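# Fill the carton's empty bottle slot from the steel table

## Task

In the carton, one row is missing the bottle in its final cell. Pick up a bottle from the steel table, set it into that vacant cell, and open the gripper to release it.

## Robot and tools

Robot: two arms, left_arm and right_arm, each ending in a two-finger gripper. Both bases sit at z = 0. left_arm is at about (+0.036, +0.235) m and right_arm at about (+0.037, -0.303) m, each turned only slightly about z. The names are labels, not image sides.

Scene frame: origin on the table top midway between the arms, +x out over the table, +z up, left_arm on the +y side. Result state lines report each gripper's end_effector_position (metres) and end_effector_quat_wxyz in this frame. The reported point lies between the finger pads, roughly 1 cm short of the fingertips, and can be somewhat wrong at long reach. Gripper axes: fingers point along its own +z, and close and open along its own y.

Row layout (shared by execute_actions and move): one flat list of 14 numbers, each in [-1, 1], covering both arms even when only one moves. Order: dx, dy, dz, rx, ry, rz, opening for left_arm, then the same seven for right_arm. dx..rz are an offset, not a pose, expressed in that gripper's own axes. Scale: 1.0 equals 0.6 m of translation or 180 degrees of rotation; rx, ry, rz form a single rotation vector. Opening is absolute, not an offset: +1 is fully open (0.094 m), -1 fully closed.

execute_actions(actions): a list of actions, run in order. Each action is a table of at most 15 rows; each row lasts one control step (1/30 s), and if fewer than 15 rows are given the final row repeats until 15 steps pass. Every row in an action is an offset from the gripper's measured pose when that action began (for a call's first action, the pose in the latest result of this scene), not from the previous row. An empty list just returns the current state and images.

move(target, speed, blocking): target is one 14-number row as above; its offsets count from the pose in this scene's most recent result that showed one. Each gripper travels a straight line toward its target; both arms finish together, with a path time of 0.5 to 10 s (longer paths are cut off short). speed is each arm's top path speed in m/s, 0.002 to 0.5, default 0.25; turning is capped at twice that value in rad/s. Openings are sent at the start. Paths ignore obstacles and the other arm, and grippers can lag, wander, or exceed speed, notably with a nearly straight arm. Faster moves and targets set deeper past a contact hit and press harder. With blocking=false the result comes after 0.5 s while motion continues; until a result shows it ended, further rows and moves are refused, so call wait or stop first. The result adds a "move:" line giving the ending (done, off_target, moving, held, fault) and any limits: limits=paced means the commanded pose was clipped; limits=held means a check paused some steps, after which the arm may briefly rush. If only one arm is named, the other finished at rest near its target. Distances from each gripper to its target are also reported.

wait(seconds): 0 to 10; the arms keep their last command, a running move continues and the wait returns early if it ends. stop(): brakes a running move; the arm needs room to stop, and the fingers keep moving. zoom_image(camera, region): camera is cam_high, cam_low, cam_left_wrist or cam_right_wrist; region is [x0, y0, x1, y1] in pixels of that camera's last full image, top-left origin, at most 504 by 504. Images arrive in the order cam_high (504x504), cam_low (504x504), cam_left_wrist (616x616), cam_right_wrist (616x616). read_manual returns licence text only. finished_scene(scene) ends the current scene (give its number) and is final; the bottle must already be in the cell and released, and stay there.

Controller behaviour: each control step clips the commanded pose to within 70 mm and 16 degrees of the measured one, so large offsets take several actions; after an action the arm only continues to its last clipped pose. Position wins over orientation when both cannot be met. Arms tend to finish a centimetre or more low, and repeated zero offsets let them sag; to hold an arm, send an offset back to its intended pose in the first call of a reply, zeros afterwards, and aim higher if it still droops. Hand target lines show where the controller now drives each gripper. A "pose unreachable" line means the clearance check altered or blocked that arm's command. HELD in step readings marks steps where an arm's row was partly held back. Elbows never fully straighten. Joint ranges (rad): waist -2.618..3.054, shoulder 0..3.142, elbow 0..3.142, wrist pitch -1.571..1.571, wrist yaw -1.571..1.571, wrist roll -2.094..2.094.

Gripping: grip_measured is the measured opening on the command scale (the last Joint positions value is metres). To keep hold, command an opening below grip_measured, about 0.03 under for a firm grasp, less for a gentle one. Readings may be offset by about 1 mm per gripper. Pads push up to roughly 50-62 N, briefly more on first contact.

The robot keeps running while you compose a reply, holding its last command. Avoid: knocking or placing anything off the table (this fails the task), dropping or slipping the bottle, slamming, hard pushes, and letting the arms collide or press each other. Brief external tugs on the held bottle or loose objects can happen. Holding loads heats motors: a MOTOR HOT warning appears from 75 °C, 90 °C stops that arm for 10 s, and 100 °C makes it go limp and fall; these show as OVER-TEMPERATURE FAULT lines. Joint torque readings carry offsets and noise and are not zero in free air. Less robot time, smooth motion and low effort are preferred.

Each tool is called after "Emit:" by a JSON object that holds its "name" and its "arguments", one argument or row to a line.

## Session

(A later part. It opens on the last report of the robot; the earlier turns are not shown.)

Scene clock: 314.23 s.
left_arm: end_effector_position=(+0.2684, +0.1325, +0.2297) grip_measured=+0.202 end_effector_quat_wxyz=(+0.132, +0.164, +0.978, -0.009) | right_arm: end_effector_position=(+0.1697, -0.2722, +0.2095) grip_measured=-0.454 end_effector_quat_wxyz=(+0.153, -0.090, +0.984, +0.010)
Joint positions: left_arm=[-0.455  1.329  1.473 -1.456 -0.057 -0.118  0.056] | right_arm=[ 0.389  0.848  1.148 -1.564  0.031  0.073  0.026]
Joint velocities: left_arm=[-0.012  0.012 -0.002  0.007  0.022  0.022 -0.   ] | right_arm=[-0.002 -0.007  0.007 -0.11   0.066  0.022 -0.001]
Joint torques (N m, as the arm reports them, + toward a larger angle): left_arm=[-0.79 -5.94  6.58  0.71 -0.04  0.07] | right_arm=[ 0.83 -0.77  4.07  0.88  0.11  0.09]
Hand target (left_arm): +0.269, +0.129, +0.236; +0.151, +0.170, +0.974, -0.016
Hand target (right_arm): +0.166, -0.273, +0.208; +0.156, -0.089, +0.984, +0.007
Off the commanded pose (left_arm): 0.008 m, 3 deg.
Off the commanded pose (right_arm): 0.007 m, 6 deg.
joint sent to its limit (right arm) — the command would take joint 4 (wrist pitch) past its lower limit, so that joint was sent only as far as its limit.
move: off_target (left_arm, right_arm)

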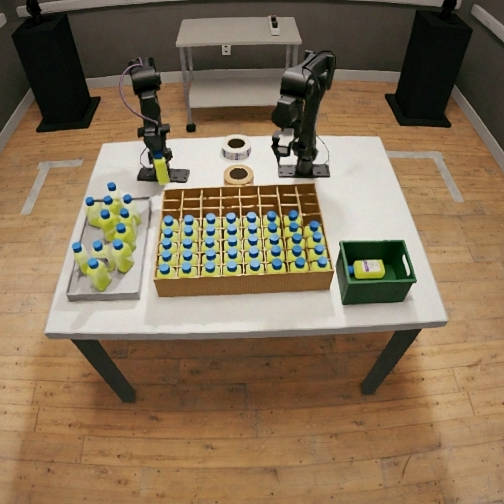

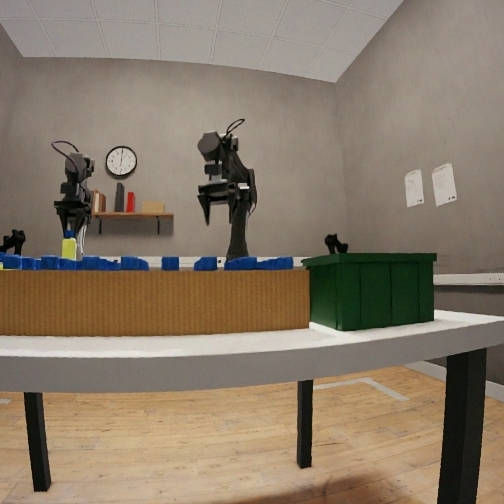

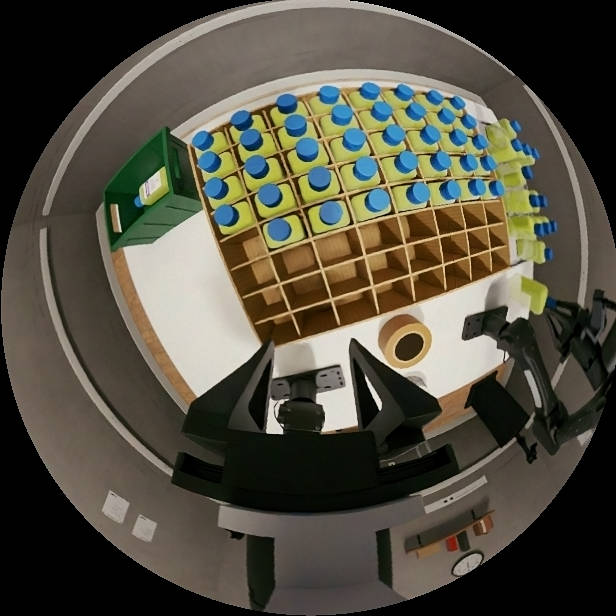

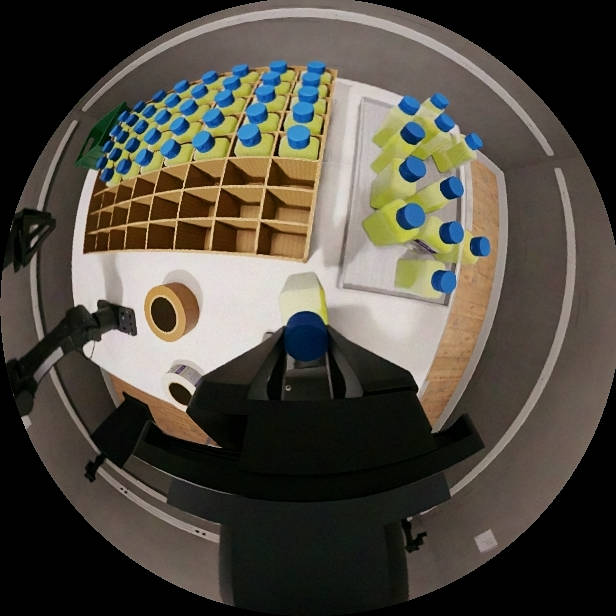

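Emit:
{"name": "move", "arguments": {
  "target": [0.017,-0.082,-0.020,0.036,-0.019,0.134,0.2, 0.058,0.246,0.108,0.007,0.0335,-0.001,-0.5],
  "speed": 0.18
}}

Scene clock: 342.40 s.
left_arm: end_effector_position=(+0.2429, +0.0934, +0.2305) grip_measured=+0.202 end_effector_quat_wxyz=(+0.130, +0.365, +0.921, -0.030) | right_arm: end_effector_position=(+0.1260, -0.1268, +0.1392) grip_measured=-0.454 end_effector_quat_wxyz=(+0.088, -0.090, +0.992, +0.009)
Joint positions: left_arm=[-0.599  1.31   1.462 -1.455  0.001  0.152  0.056] | right_arm=[ 1.363  1.191  1.033 -1.322  0.153  1.045  0.026]
Joint velocities: left_arm=[-0.007  0.012 -0.012 -0.007  0.066  0.022 -0.001] | right_arm=[ 0.002 -0.017 -0.002  0.007  0.037  0.022 -0.001]
Joint torques (N m, as the arm reports them, + toward a larger angle): left_arm=[-0.82 -6.54  5.9   0.72  0.1   0.05] | right_arm=[ 0.81 -2.02  4.93  0.6   0.3   0.08]
Hand target (left_arm): +0.240, +0.090, +0.237; +0.149, +0.372, +0.915, -0.041
Hand target (right_arm): +0.128, -0.126, +0.138; +0.097, -0.090, +0.991, +0.007
Off the commanded pose (left_arm): 0.008 m, 3 deg.
Off the commanded pose (right_arm): 0.006 m, 2 deg.
move: off_target (left_arm)

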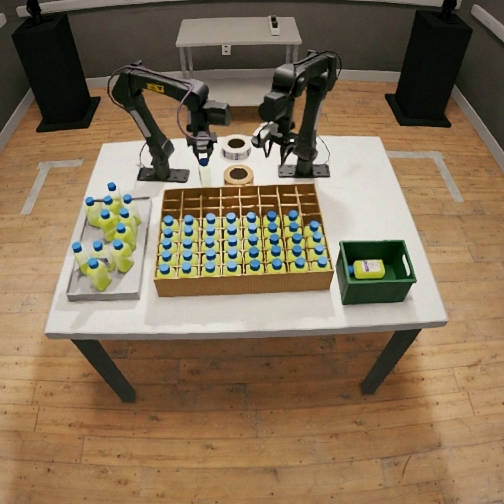

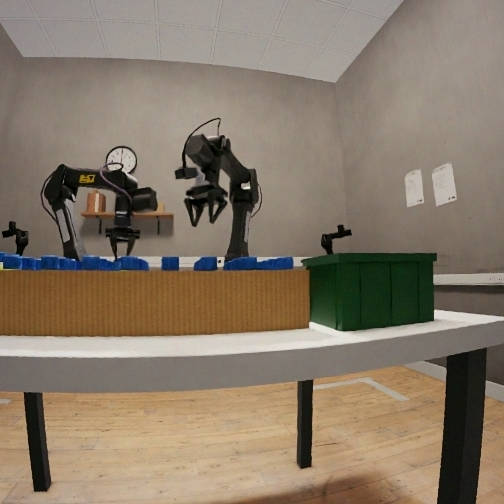

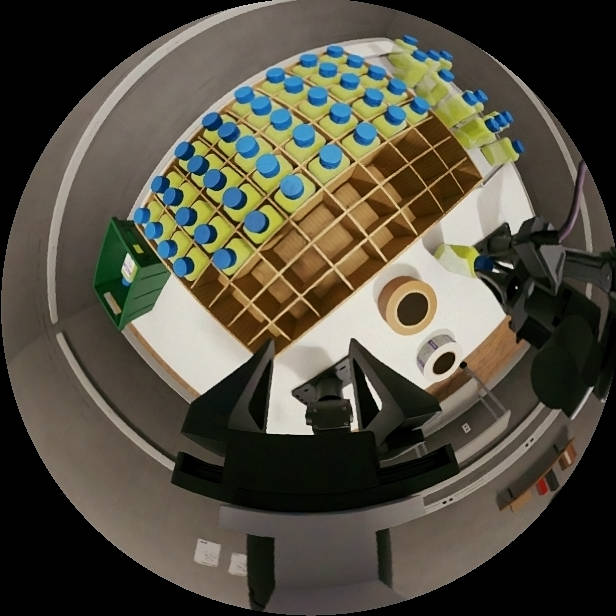

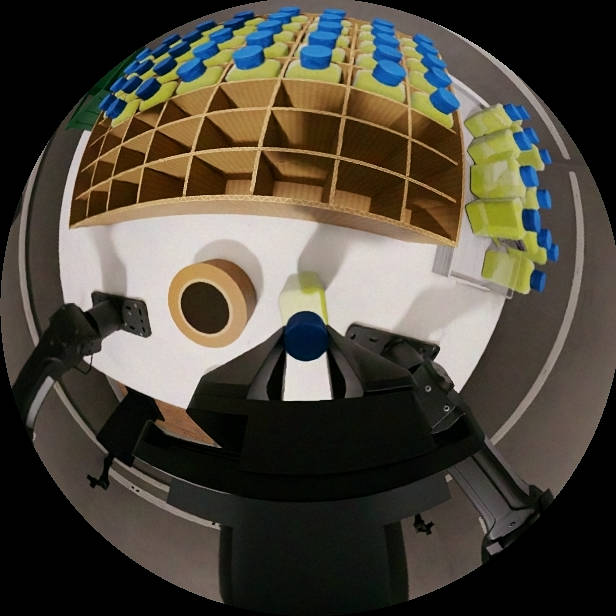

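Emit:
{"name": "move", "arguments": {
  "target": [-0.003,0,-0.011,0,-0.013,0,0.2, 0.007,0,0.0394,0.0115,-0.008,-0.001,-0.5],
  "speed": 0.04
}}

Emit:
{"name": "zoom_image", "arguments": {
  "camera": "cam_left_wrist",
  "region": [400, 200, 540, 340]
}}

Scene clock: 362.27 s.
left_arm: end_effector_position=(+0.2429, +0.0934, +0.2305) grip_measured=+0.202 end_effector_quat_wxyz=(+0.130, +0.365, +0.921, -0.030) | right_arm: end_effector_position=(+0.1241, -0.1261, +0.1187) grip_measured=-0.454 end_effector_quat_wxyz=(+0.094, -0.089, +0.992, -0.001)
Joint positions: left_arm=[-0.599  1.31   1.462 -1.455  0.001  0.153  0.056] | right_arm=[ 1.392  1.204  0.959 -1.254  0.174  1.077  0.026]
Joint velocities: left_arm=[-0.002 -0.002  0.012 -0.066 -0.051 -0.007  0.   ] | right_arm=[ 0.007  0.007  0.002  0.007 -0.125 -0.022  0.   ]
Joint torques (N m, as the arm reports them, + toward a larger angle): left_arm=[ 0.28 -6.17  6.45  0.69  0.05  0.06] | right_arm=[ 0.83 -1.8   4.55  0.51  0.31  0.08]
Hand target (left_arm): +0.243, +0.093, +0.237; +0.149, +0.364, +0.918, -0.037
Hand target (right_arm): +0.126, -0.127, +0.115; +0.102, -0.090, +0.991, -0.008
Off the commanded pose (left_arm): 0.007 m, 2 deg.
Off the commanded pose (right_arm): 0.004 m, 1 deg.
move: done

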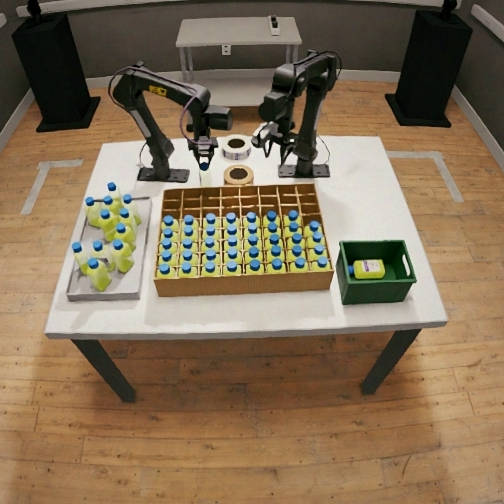

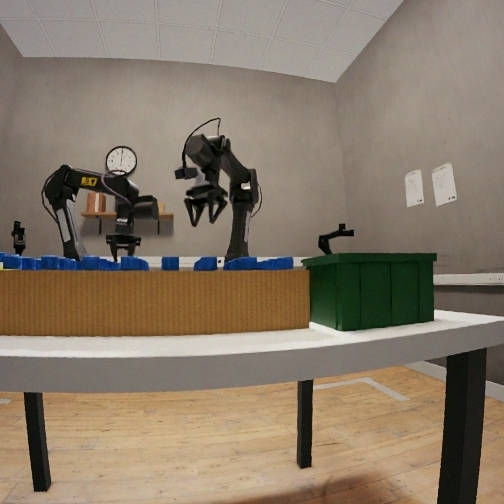

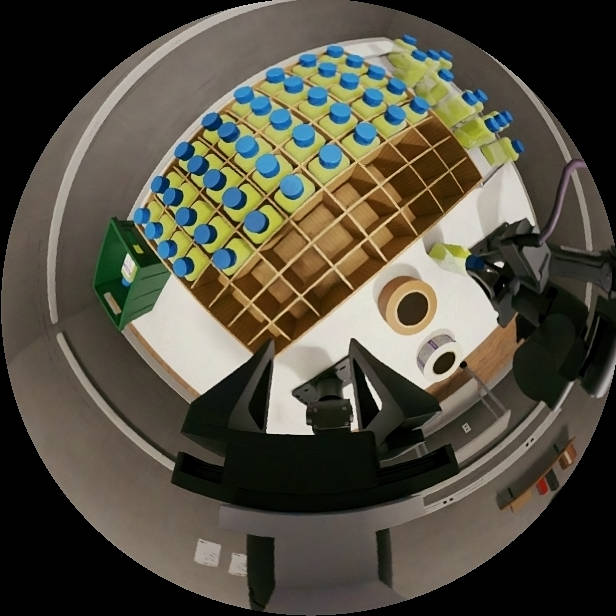

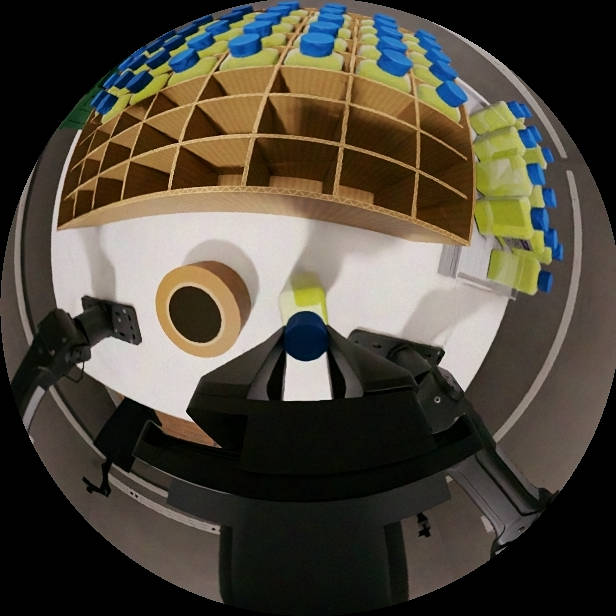

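Region (400, 200, 540, 340) of cam_left_wrist's 616x616 image, scaled by 3.600, with more detail than that image has.

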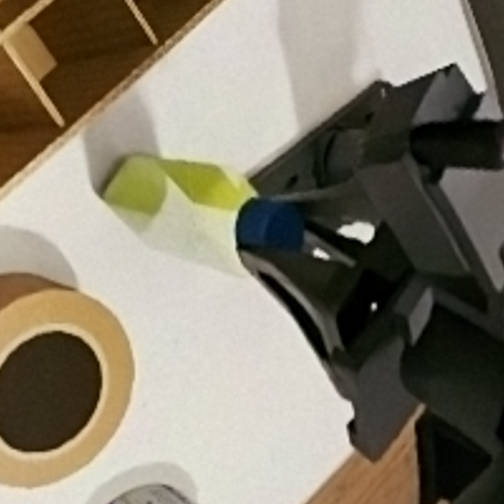

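Emit:
{"name": "move", "arguments": {
  "target": [-0.003,0,-0.011,0,-0.013,0,0.2, 0.001,0,0.015,0.004,-0.004,0,-0.5],
  "speed": 0.03
}}

Emit:
{"name": "zoom_image", "arguments": {
  "camera": "cam_left_wrist",
  "region": [400, 200, 540, 340]
}}

Scene clock: 371.17 s.
left_arm: end_effector_position=(+0.2428, +0.0934, +0.2305) grip_measured=+0.202 end_effector_quat_wxyz=(+0.130, +0.365, +0.921, -0.030) | right_arm: end_effector_position=(+0.1240, -0.1255, +0.1139) grip_measured=-0.454 end_effector_quat_wxyz=(+0.094, -0.087, +0.992, +0.001)
Joint positions: left_arm=[-0.599  1.31   1.462 -1.455  0.001  0.153  0.056] | right_arm=[ 1.392  1.204  0.94  -1.233  0.172  1.081  0.026]
Joint velocities: left_arm=[ 0.002 -0.007 -0.002  0.007 -0.022  0.007 -0.   ] | right_arm=[ 0.007  0.002  0.007  0.022 -0.051 -0.037 -0.001]
Joint torques (N m, as the arm reports them, + toward a larger angle): left_arm=[ 0.28 -6.17  6.46  0.69  0.06  0.07] | right_arm=[ 0.89 -1.64  4.56  0.57  0.3   0.12]
Hand target (left_arm): +0.243, +0.093, +0.237; +0.149, +0.365, +0.918, -0.037
Hand target (right_arm): +0.125, -0.126, +0.110; +0.100, -0.089, +0.991, -0.007
Off the commanded pose (left_arm): 0.007 m, 2 deg.
Off the commanded pose (right_arm): 0.004 m, 1 deg.
move: done

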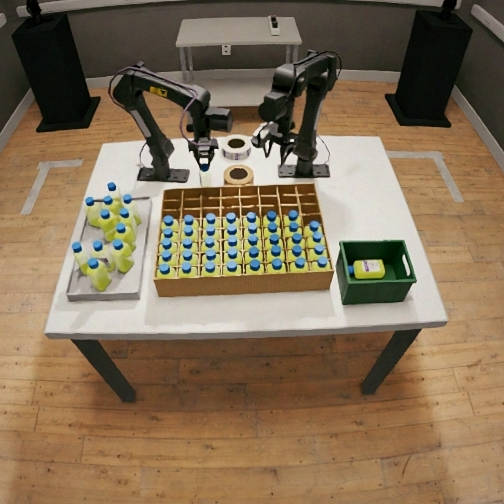

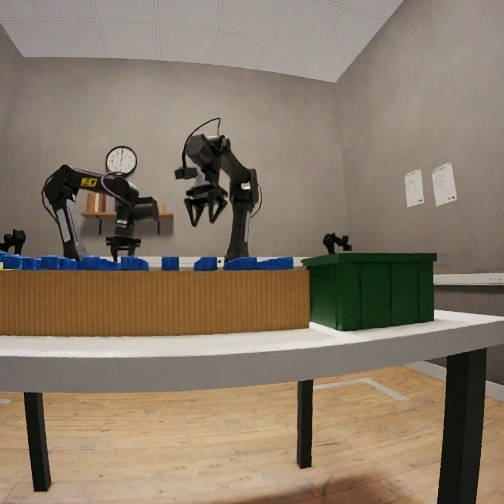

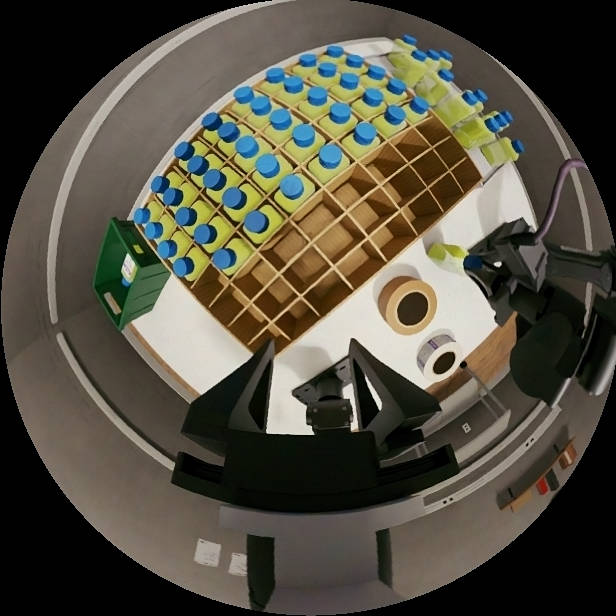

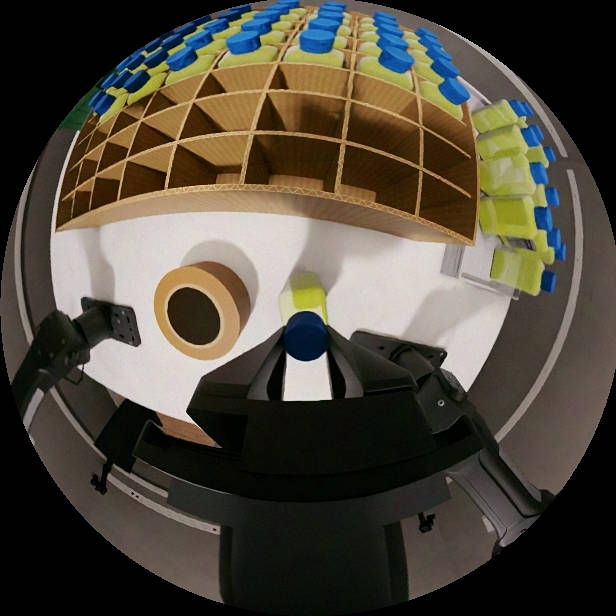

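Region (400, 200, 540, 340) of cam_left_wrist's 616x616 image, scaled by 3.600, with more detail than that image has.

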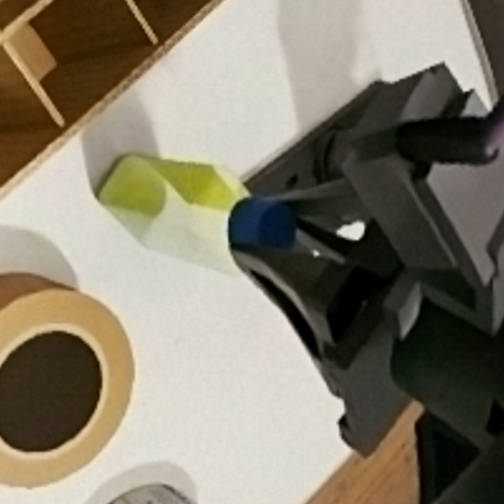

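Emit:
{"name": "move", "arguments": {
  "target": [-0.003,0,-0.011,0,-0.013,0,0.2, 0.001,0,0.013,0.004,-0.004,0,-0.5],
  "speed": 0.03
}}

Scene clock: 377.00 s.
left_arm: end_effector_position=(+0.2428, +0.0934, +0.2305) grip_measured=+0.202 end_effector_quat_wxyz=(+0.130, +0.365, +0.921, -0.030) | right_arm: end_effector_position=(+0.1248, -0.1218, +0.1142) grip_measured=-0.454 end_effector_quat_wxyz=(+0.096, -0.084, +0.992, +0.008)
Joint positions: left_arm=[-0.599  1.31   1.462 -1.455  0.001  0.153  0.056] | right_arm=[ 1.392  1.204  0.94  -1.218  0.17   1.086  0.026]
Joint velocities: left_arm=[-0.007 -0.002 -0.012 -0.022  0.007 -0.007 -0.   ] | right_arm=[-0.007 -0.007 -0.022  0.051 -0.007 -0.022 -0.001]
Joint torques (N m, as the arm reports them, + toward a larger angle): left_arm=[ 0.28 -6.17  6.45  0.69  0.06  0.07] | right_arm=[ 1.02 -1.68  3.65  0.55  0.31  0.08]
Hand target (left_arm): +0.243, +0.093, +0.237; +0.149, +0.365, +0.918, -0.037
Hand target (right_arm): +0.125, -0.126, +0.106; +0.100, -0.087, +0.991, -0.005
Off the commanded pose (left_arm): 0.007 m, 2 deg.
Off the commanded pose (right_arm): 0.009 m, 2 deg.
move: done

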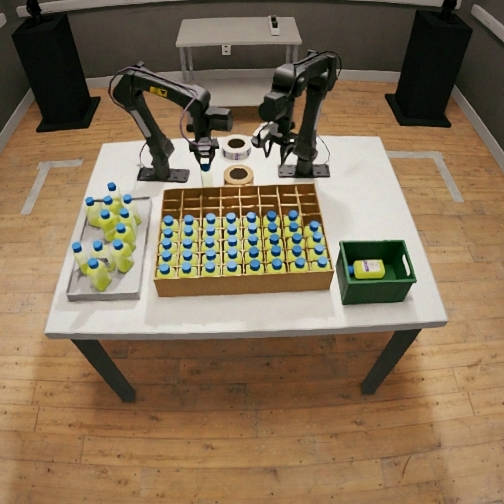

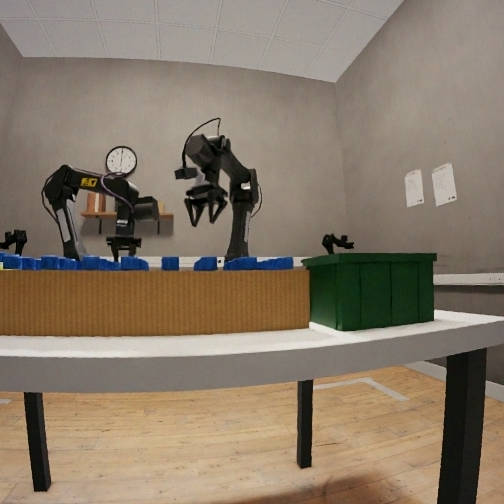

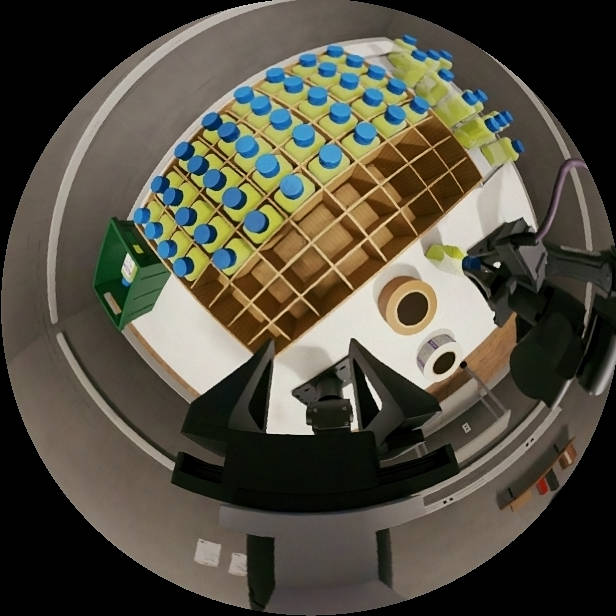

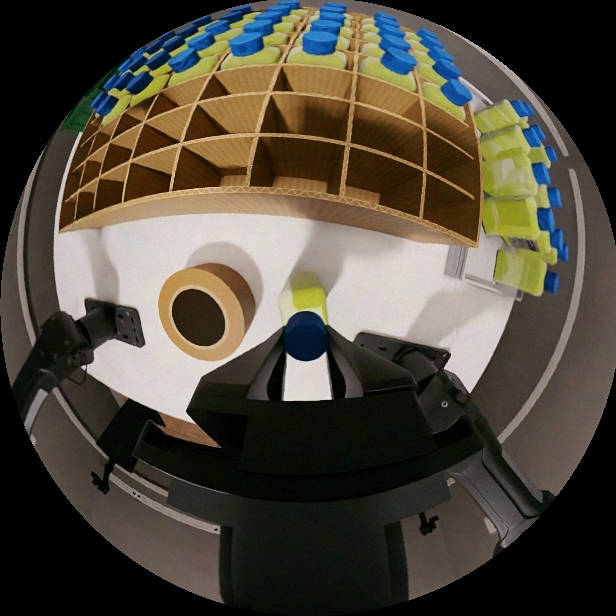

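Emit:
{"name": "execute_actions", "arguments": {
  "actions": [
    [[-0.003,0,-0.011,0,-0.013,0,0.2, 0,0,0,0,0,0,0.2]]
  ]
}}

Emit:
{"name": "move", "arguments": {
  "target": [-0.003,0,-0.011,0.029,-0.018,0.107,0.2, -0.0176,0,-0.09,0,-0.01,0,0.2],
  "speed": 0.2
}}

Scene clock: 387.03 s.
left_arm: end_effector_position=(+0.2428, +0.0934, +0.2305) grip_measured=+0.202 end_effector_quat_wxyz=(+0.130, +0.365, +0.921, -0.030) | right_arm: end_effector_position=(+0.1248, -0.1216, +0.1141) grip_measured=+0.198 end_effector_quat_wxyz=(+0.095, -0.083, +0.992, +0.009)
Joint positions: left_arm=[-0.599  1.31   1.462 -1.455  0.001  0.153  0.056] | right_arm=[ 1.392  1.204  0.94  -1.217  0.17   1.087  0.056]
Joint velocities: left_arm=[-0.017  0.002 -0.007 -0.007 -0.037  0.007 -0.001] | right_arm=[ 0.002  0.002 -0.007  0.037 -0.007 -0.037 -0.001]
Joint torques (N m, as the arm reports them, + toward a larger angle): left_arm=[ 0.28 -6.17  6.45  0.69  0.06  0.07] | right_arm=[ 0.03 -2.28  5.46  0.49  0.1   0.01]
Hand target (left_arm): +0.243, +0.093, +0.237; +0.149, +0.365, +0.918, -0.037
Hand target (right_arm): +0.125, -0.122, +0.114; +0.096, -0.084, +0.992, +0.008
Off the commanded pose (left_arm): 0.007 m, 2 deg.
Off the commanded pose (right_arm): 0.000 m, 0 deg.
Step readings (end_effector_position):
0: left_arm (+0.2428, +0.0934, +0.2305) | right_arm (+0.1249, -0.1217, +0.1142)
1: left_arm (+0.2428, +0.0934, +0.2305) | right_arm (+0.1248, -0.1216, +0.1142)
2: left_arm (+0.2428, +0.0934, +0.2305) | right_arm (+0.1248, -0.1216, +0.1142)
4: left_arm (+0.2428, +0.0934, +0.2305) | right_arm (+0.1248, -0.1216, +0.1141)
8: left_arm (+0.2428, +0.0934, +0.2305) | right_arm (+0.1248, -0.1216, +0.1141)
15: end_effector_position above

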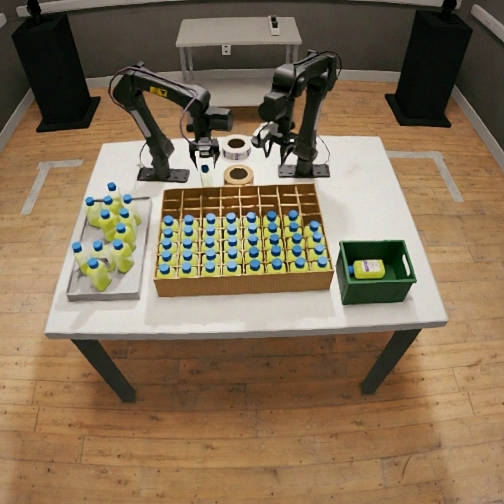

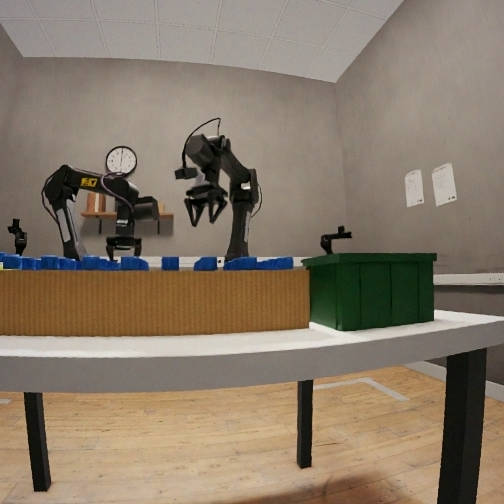

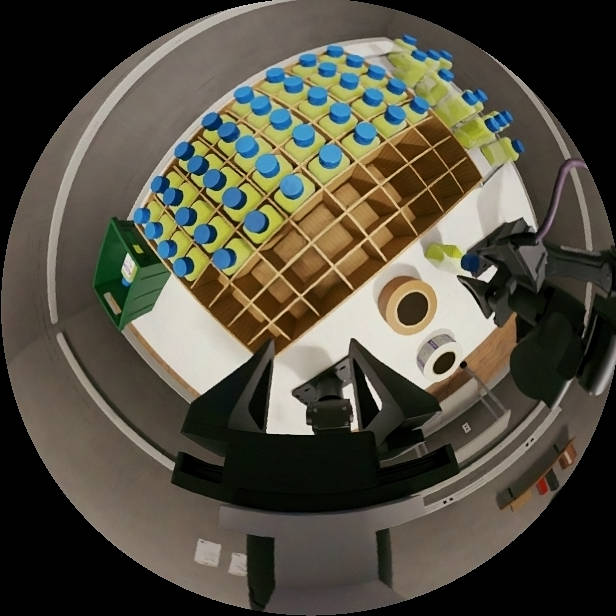

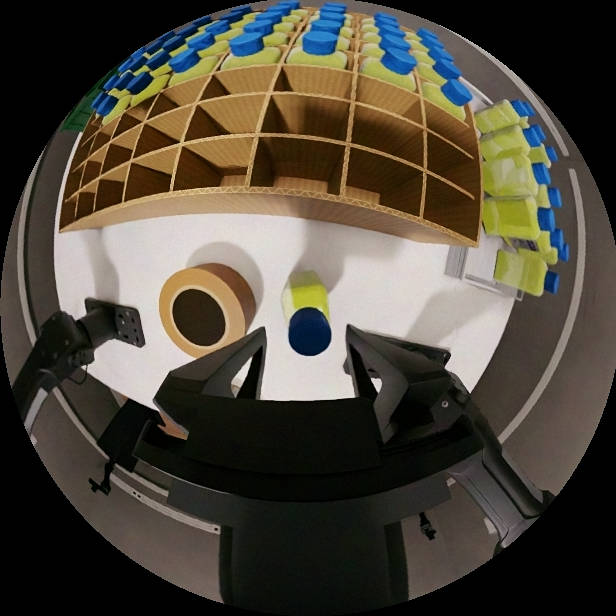

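Scene clock: 388.47 s.
left_arm: end_effector_position=(+0.2420, +0.0943, +0.2311) grip_measured=+0.202 end_effector_quat_wxyz=(+0.131, +0.520, +0.842, -0.052) | right_arm: end_effector_position=(+0.1234, -0.1252, +0.1602) grip_measured=+0.198 end_effector_quat_wxyz=(+0.101, -0.083, +0.991, +0.005)
Joint positions: left_arm=[-0.519  1.31   1.462 -1.461  0.111  0.57   0.056] | right_arm=[ 1.406  1.204  1.122 -1.403  0.183  1.101  0.056]
Joint velocities: left_arm=[-0.002 -0.007 -0.002  0.007  0.081 -0.051  0.   ] | right_arm=[ 0.002  0.012 -0.007 -0.007 -0.051  0.007  0.   ]
Joint torques (N m, as the arm reports them, + toward a larger angle): left_arm=[ 0.88 -4.64  7.87  0.52  0.22  0.09] | right_arm=[ 0.86 -1.81  7.75  0.36  0.28  0.1 ]
Hand target (left_arm): +0.243, +0.093, +0.238; +0.143, +0.519, +0.841, -0.060
Hand target (right_arm): +0.125, -0.122, +0.169; +0.110, -0.083, +0.990, +0.011
Off the commanded pose (left_arm): 0.006 m, 2 deg.
Off the commanded pose (right_arm): 0.010 m, 1 deg.
move: done

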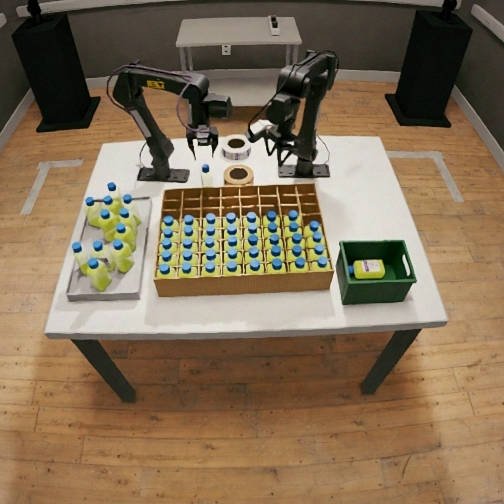

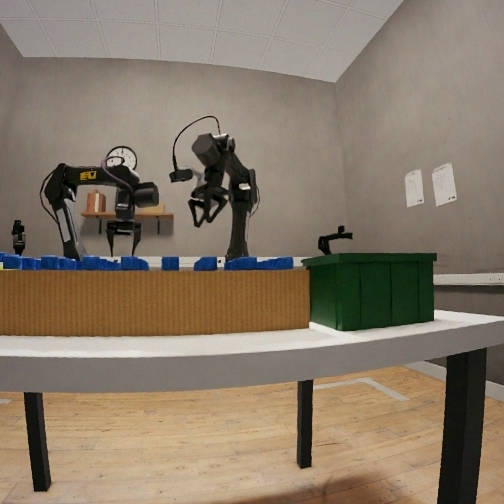

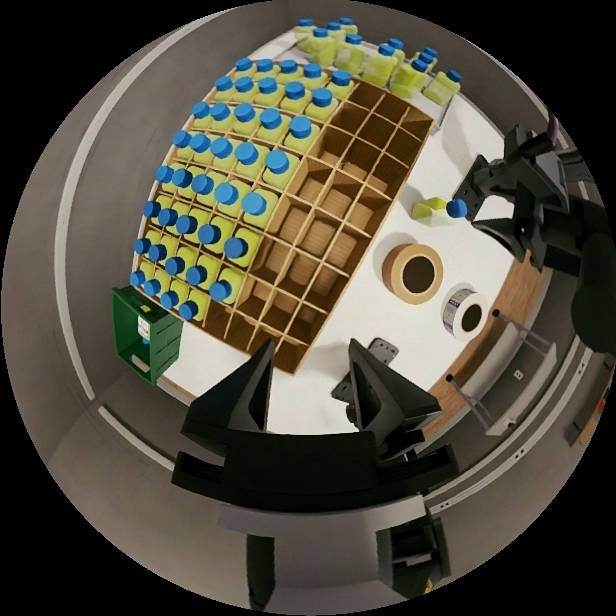

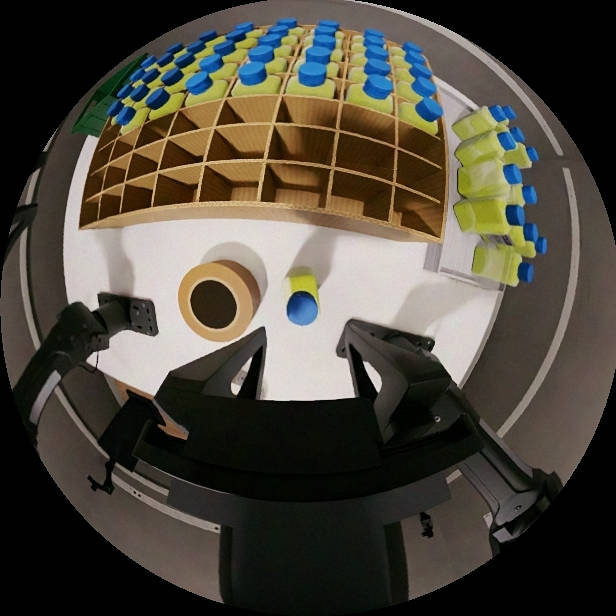

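Emit:
{"name": "move", "arguments": {
  "target": [-0.2216,-0.364,0.1596,0.040,-0.024,0.074,0.2, -0.129,-0.484,-0.055,0,-0.03,0,0.2],
  "speed": 0.2
}}

Emit:
{"name": "zoom_image", "arguments": {
  "camera": "cam_left_wrist",
  "region": [212, 220, 412, 420]
}}

Scene clock: 413.43 s.
left_arm: end_effector_position=(+0.1156, -0.1244, +0.1466) grip_measured=+0.202 end_effector_quat_wxyz=(+0.104, +0.623, +0.770, -0.094) | right_arm: end_effector_position=(+0.2359, -0.4009, +0.2060) grip_measured=+0.198 end_effector_quat_wxyz=(+0.135, -0.084, +0.987, -0.012)
Joint positions: left_arm=[-1.343  1.673  1.449 -1.067  0.018  0.012  0.056] | right_arm=[-0.449  1.205  1.292 -1.427 -0.146 -0.732  0.056]
Joint velocities: left_arm=[-0.007 -0.012 -0.007 -0.095  0.037  0.095 -0.   ] | right_arm=[-0.002 -0.002  0.002 -0.022 -0.022  0.022 -0.001]
Joint torques (N m, as the arm reports them, + toward a larger angle): left_arm=[-0.51 -7.68 10.62  0.76 -0.13 -0.03] | right_arm=[-0.78 -1.61  7.88  0.68 -0.26 -0.09]
Hand target (left_arm): +0.118, -0.138, +0.160; +0.129, +0.620, +0.767, -0.107
Hand target (right_arm): +0.240, -0.403, +0.215; +0.147, -0.085, +0.985, -0.014
Off the commanded pose (left_arm): 0.025 m, 4 deg.
Off the commanded pose (right_arm): 0.006 m, 3 deg.
move: off_target (left_arm, right_arm)

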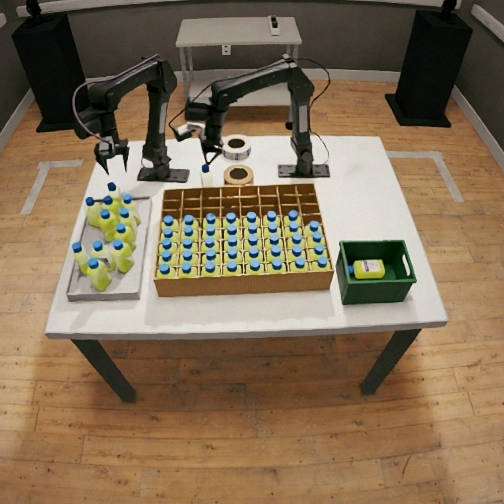

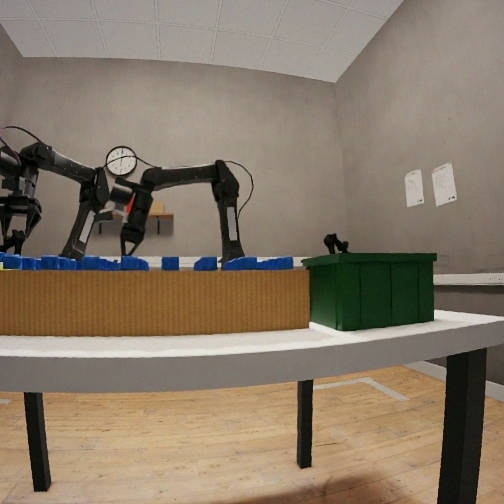

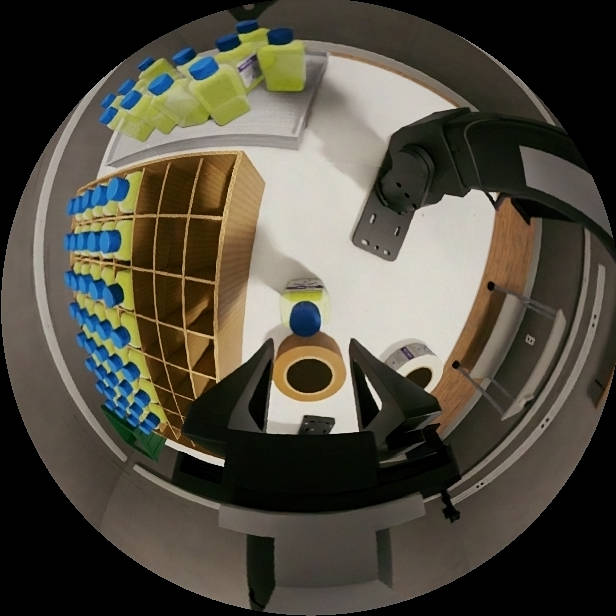

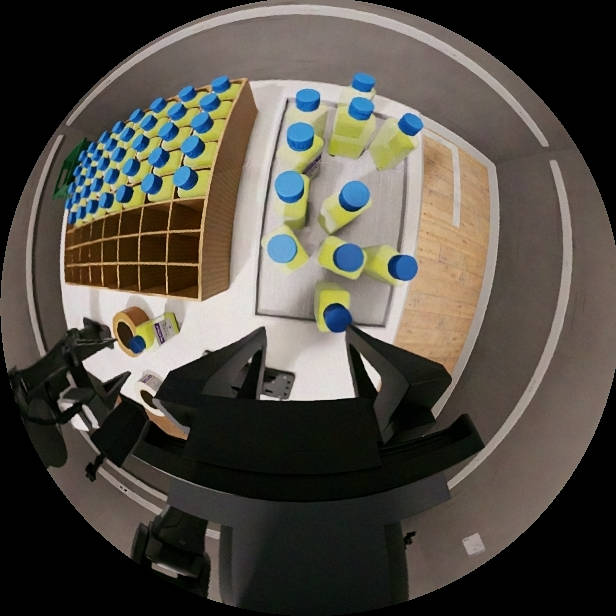

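Region (212, 220, 412, 420) of cam_left_wrist's 616x616 image, scaled by 2.520, with more detail than that image has.

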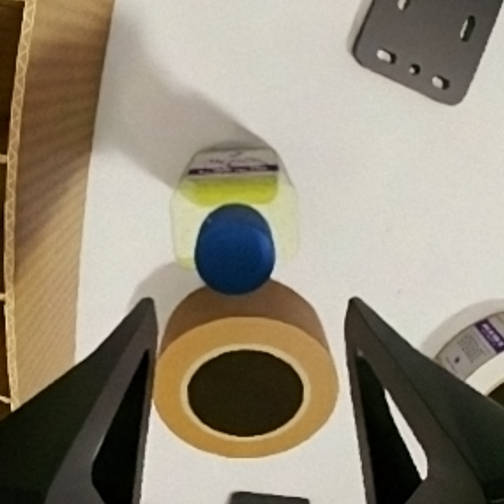

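Emit:
{"name": "move", "arguments": {
  "target": [-0.009,0.009,0.041,-0.003,-0.02,-0.01,0.2, -0.004,0,-0.013,0,-0.01,0,0.2],
  "speed": 0.06
}}

Emit:
{"name": "zoom_image", "arguments": {
  "camera": "cam_left_wrist",
  "region": [212, 220, 412, 420]
}}

Scene clock: 436.17 s.
left_arm: end_effector_position=(+0.1175, -0.1326, +0.1222) grip_measured=+0.202 end_effector_quat_wxyz=(+0.119, +0.615, +0.772, -0.107) | right_arm: end_effector_position=(+0.2362, -0.4008, +0.2063) grip_measured=+0.198 end_effector_quat_wxyz=(+0.138, -0.084, +0.987, -0.009)
Joint positions: left_arm=[-1.343  1.673  1.341 -0.918  0.018 -0.004  0.056] | right_arm=[-0.457  1.205  1.292 -1.427 -0.157 -0.74   0.056]
Joint velocities: left_arm=[-0.002  0.007 -0.012  0.022 -0.066 -0.007  0.001] | right_arm=[-0.002 -0.012 -0.017 -0.007 -0.007  0.022 -0.   ]
Joint torques (N m, as the arm reports them, + toward a larger angle): left_arm=[ 0.87 -8.59  6.74  0.84 -0.05 -0.03] | right_arm=[-0.78 -3.13  6.66  0.66 -0.26 -0.06]
Hand target (left_arm): +0.123, -0.135, +0.125; +0.130, +0.607, +0.776, -0.111
Hand target (right_arm): +0.236, -0.400, +0.214; +0.150, -0.084, +0.985, -0.011
Off the commanded pose (left_arm): 0.006 m, 2 deg.
Off the commanded pose (right_arm): 0.008 m, 1 deg.
move: done

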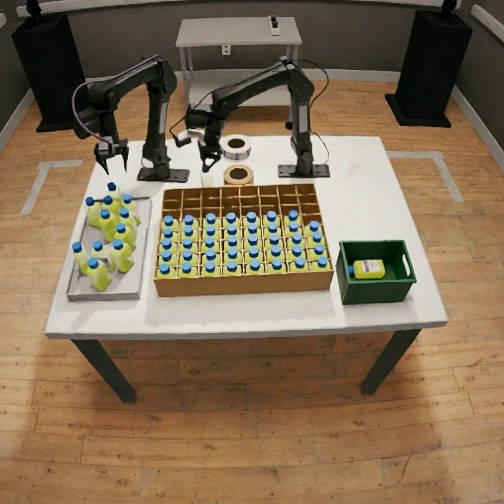

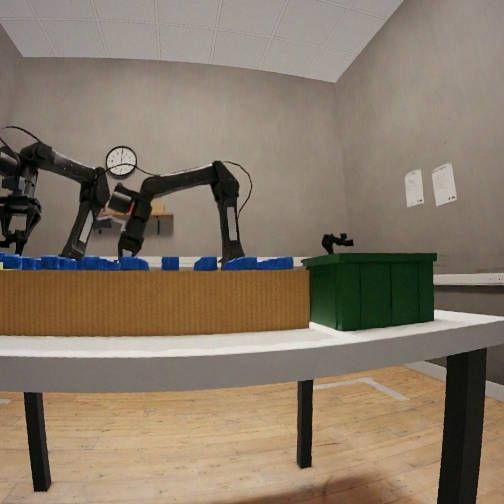

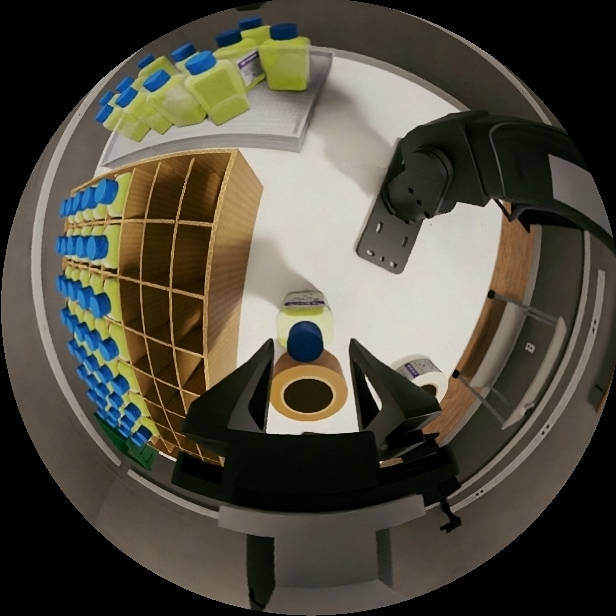

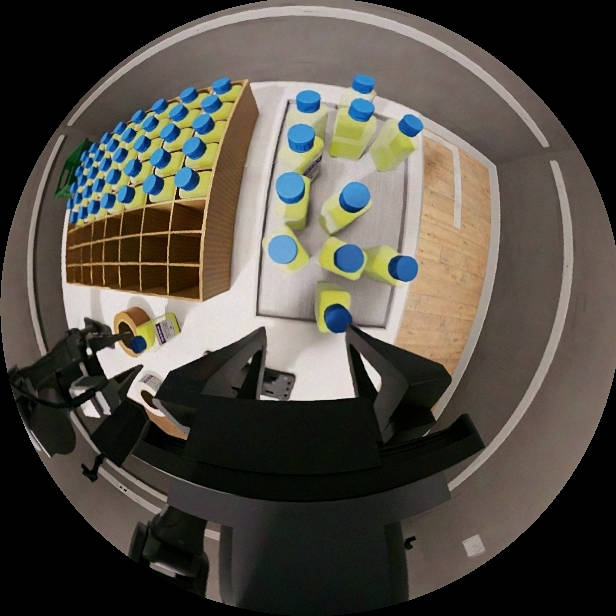

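Region (212, 220, 412, 420) of cam_left_wrist's 616x616 image, scaled by 2.520, with more detail than that image has.

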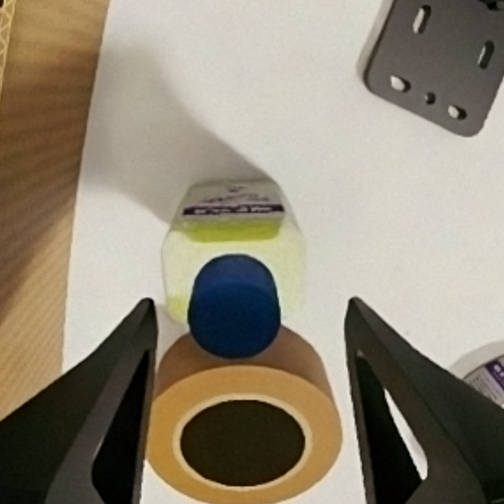

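Emit:
{"name": "move", "arguments": {
  "target": [0.006,0.017,0.022,0,-0.008,0,0.2, -0.004,0,-0.013,0,-0.008,0,0.2],
  "speed": 0.04
}}

Emit:
{"name": "zoom_image", "arguments": {
  "camera": "cam_left_wrist",
  "region": [212, 220, 412, 420]
}}

Scene clock: 445.63 s.
left_arm: end_effector_position=(+0.1248, -0.1281, +0.1046) grip_measured=+0.202 end_effector_quat_wxyz=(+0.120, +0.616, +0.772, -0.103) | right_arm: end_effector_position=(+0.2358, -0.4004, +0.2063) grip_measured=+0.198 end_effector_quat_wxyz=(+0.139, -0.085, +0.987, -0.006)
Joint positions: left_arm=[-1.321  1.673  1.271 -0.851  0.018  0.021  0.056] | right_arm=[-0.462  1.205  1.292 -1.43  -0.163 -0.744  0.056]
Joint velocities: left_arm=[-0.012 -0.002 -0.012 -0.066  0.095  0.051  0.001] | right_arm=[ 0.007 -0.002  0.002  0.066  0.066  0.007 -0.   ]
Joint torques (N m, as the arm reports them, + toward a larger angle): left_arm=[ 0.79 -8.85  6.69  0.83  0.1   0.05] | right_arm=[-0.79 -2.79  6.93  0.63 -0.28 -0.04]
Hand target (left_arm): +0.128, -0.131, +0.109; +0.129, +0.614, +0.771, -0.114
Hand target (right_arm): +0.236, -0.400, +0.214; +0.150, -0.085, +0.985, -0.008
Off the commanded pose (left_arm): 0.005 m, 2 deg.
Off the commanded pose (right_arm): 0.008 m, 1 deg.
move: done

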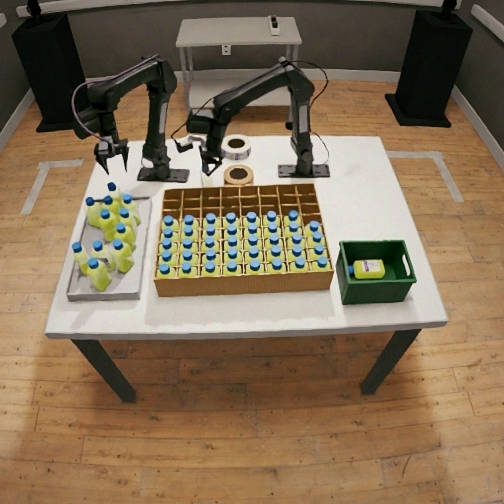

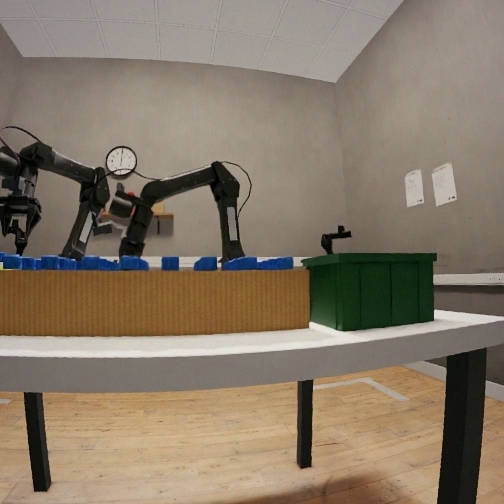

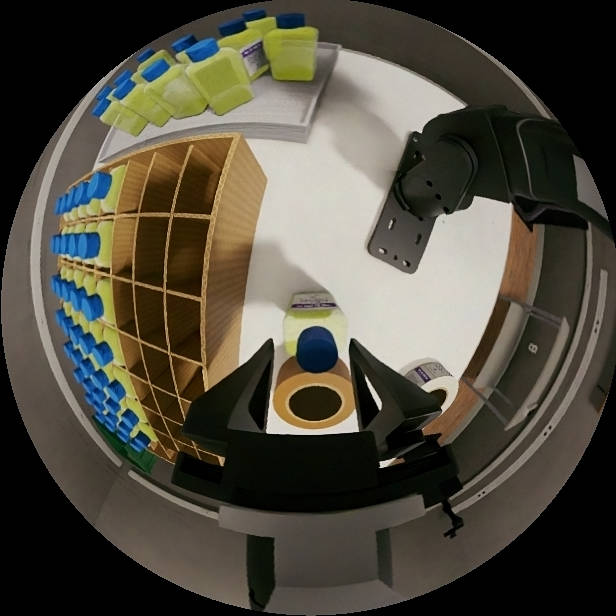

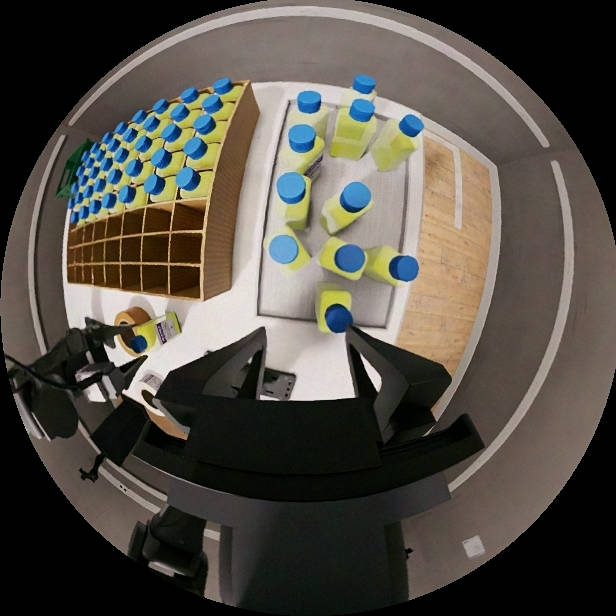

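Region (212, 220, 412, 420) of cam_left_wrist's 616x616 image, scaled by 2.520, with more detail than that image has.

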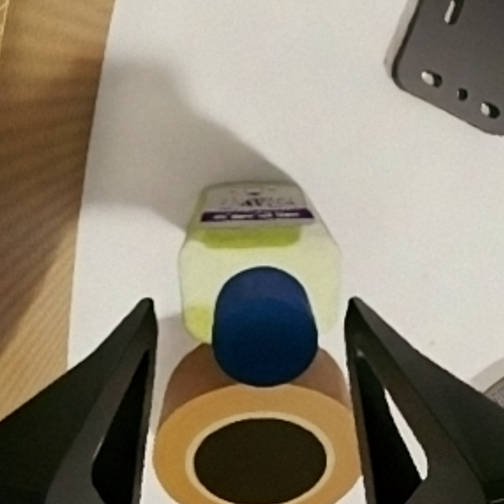

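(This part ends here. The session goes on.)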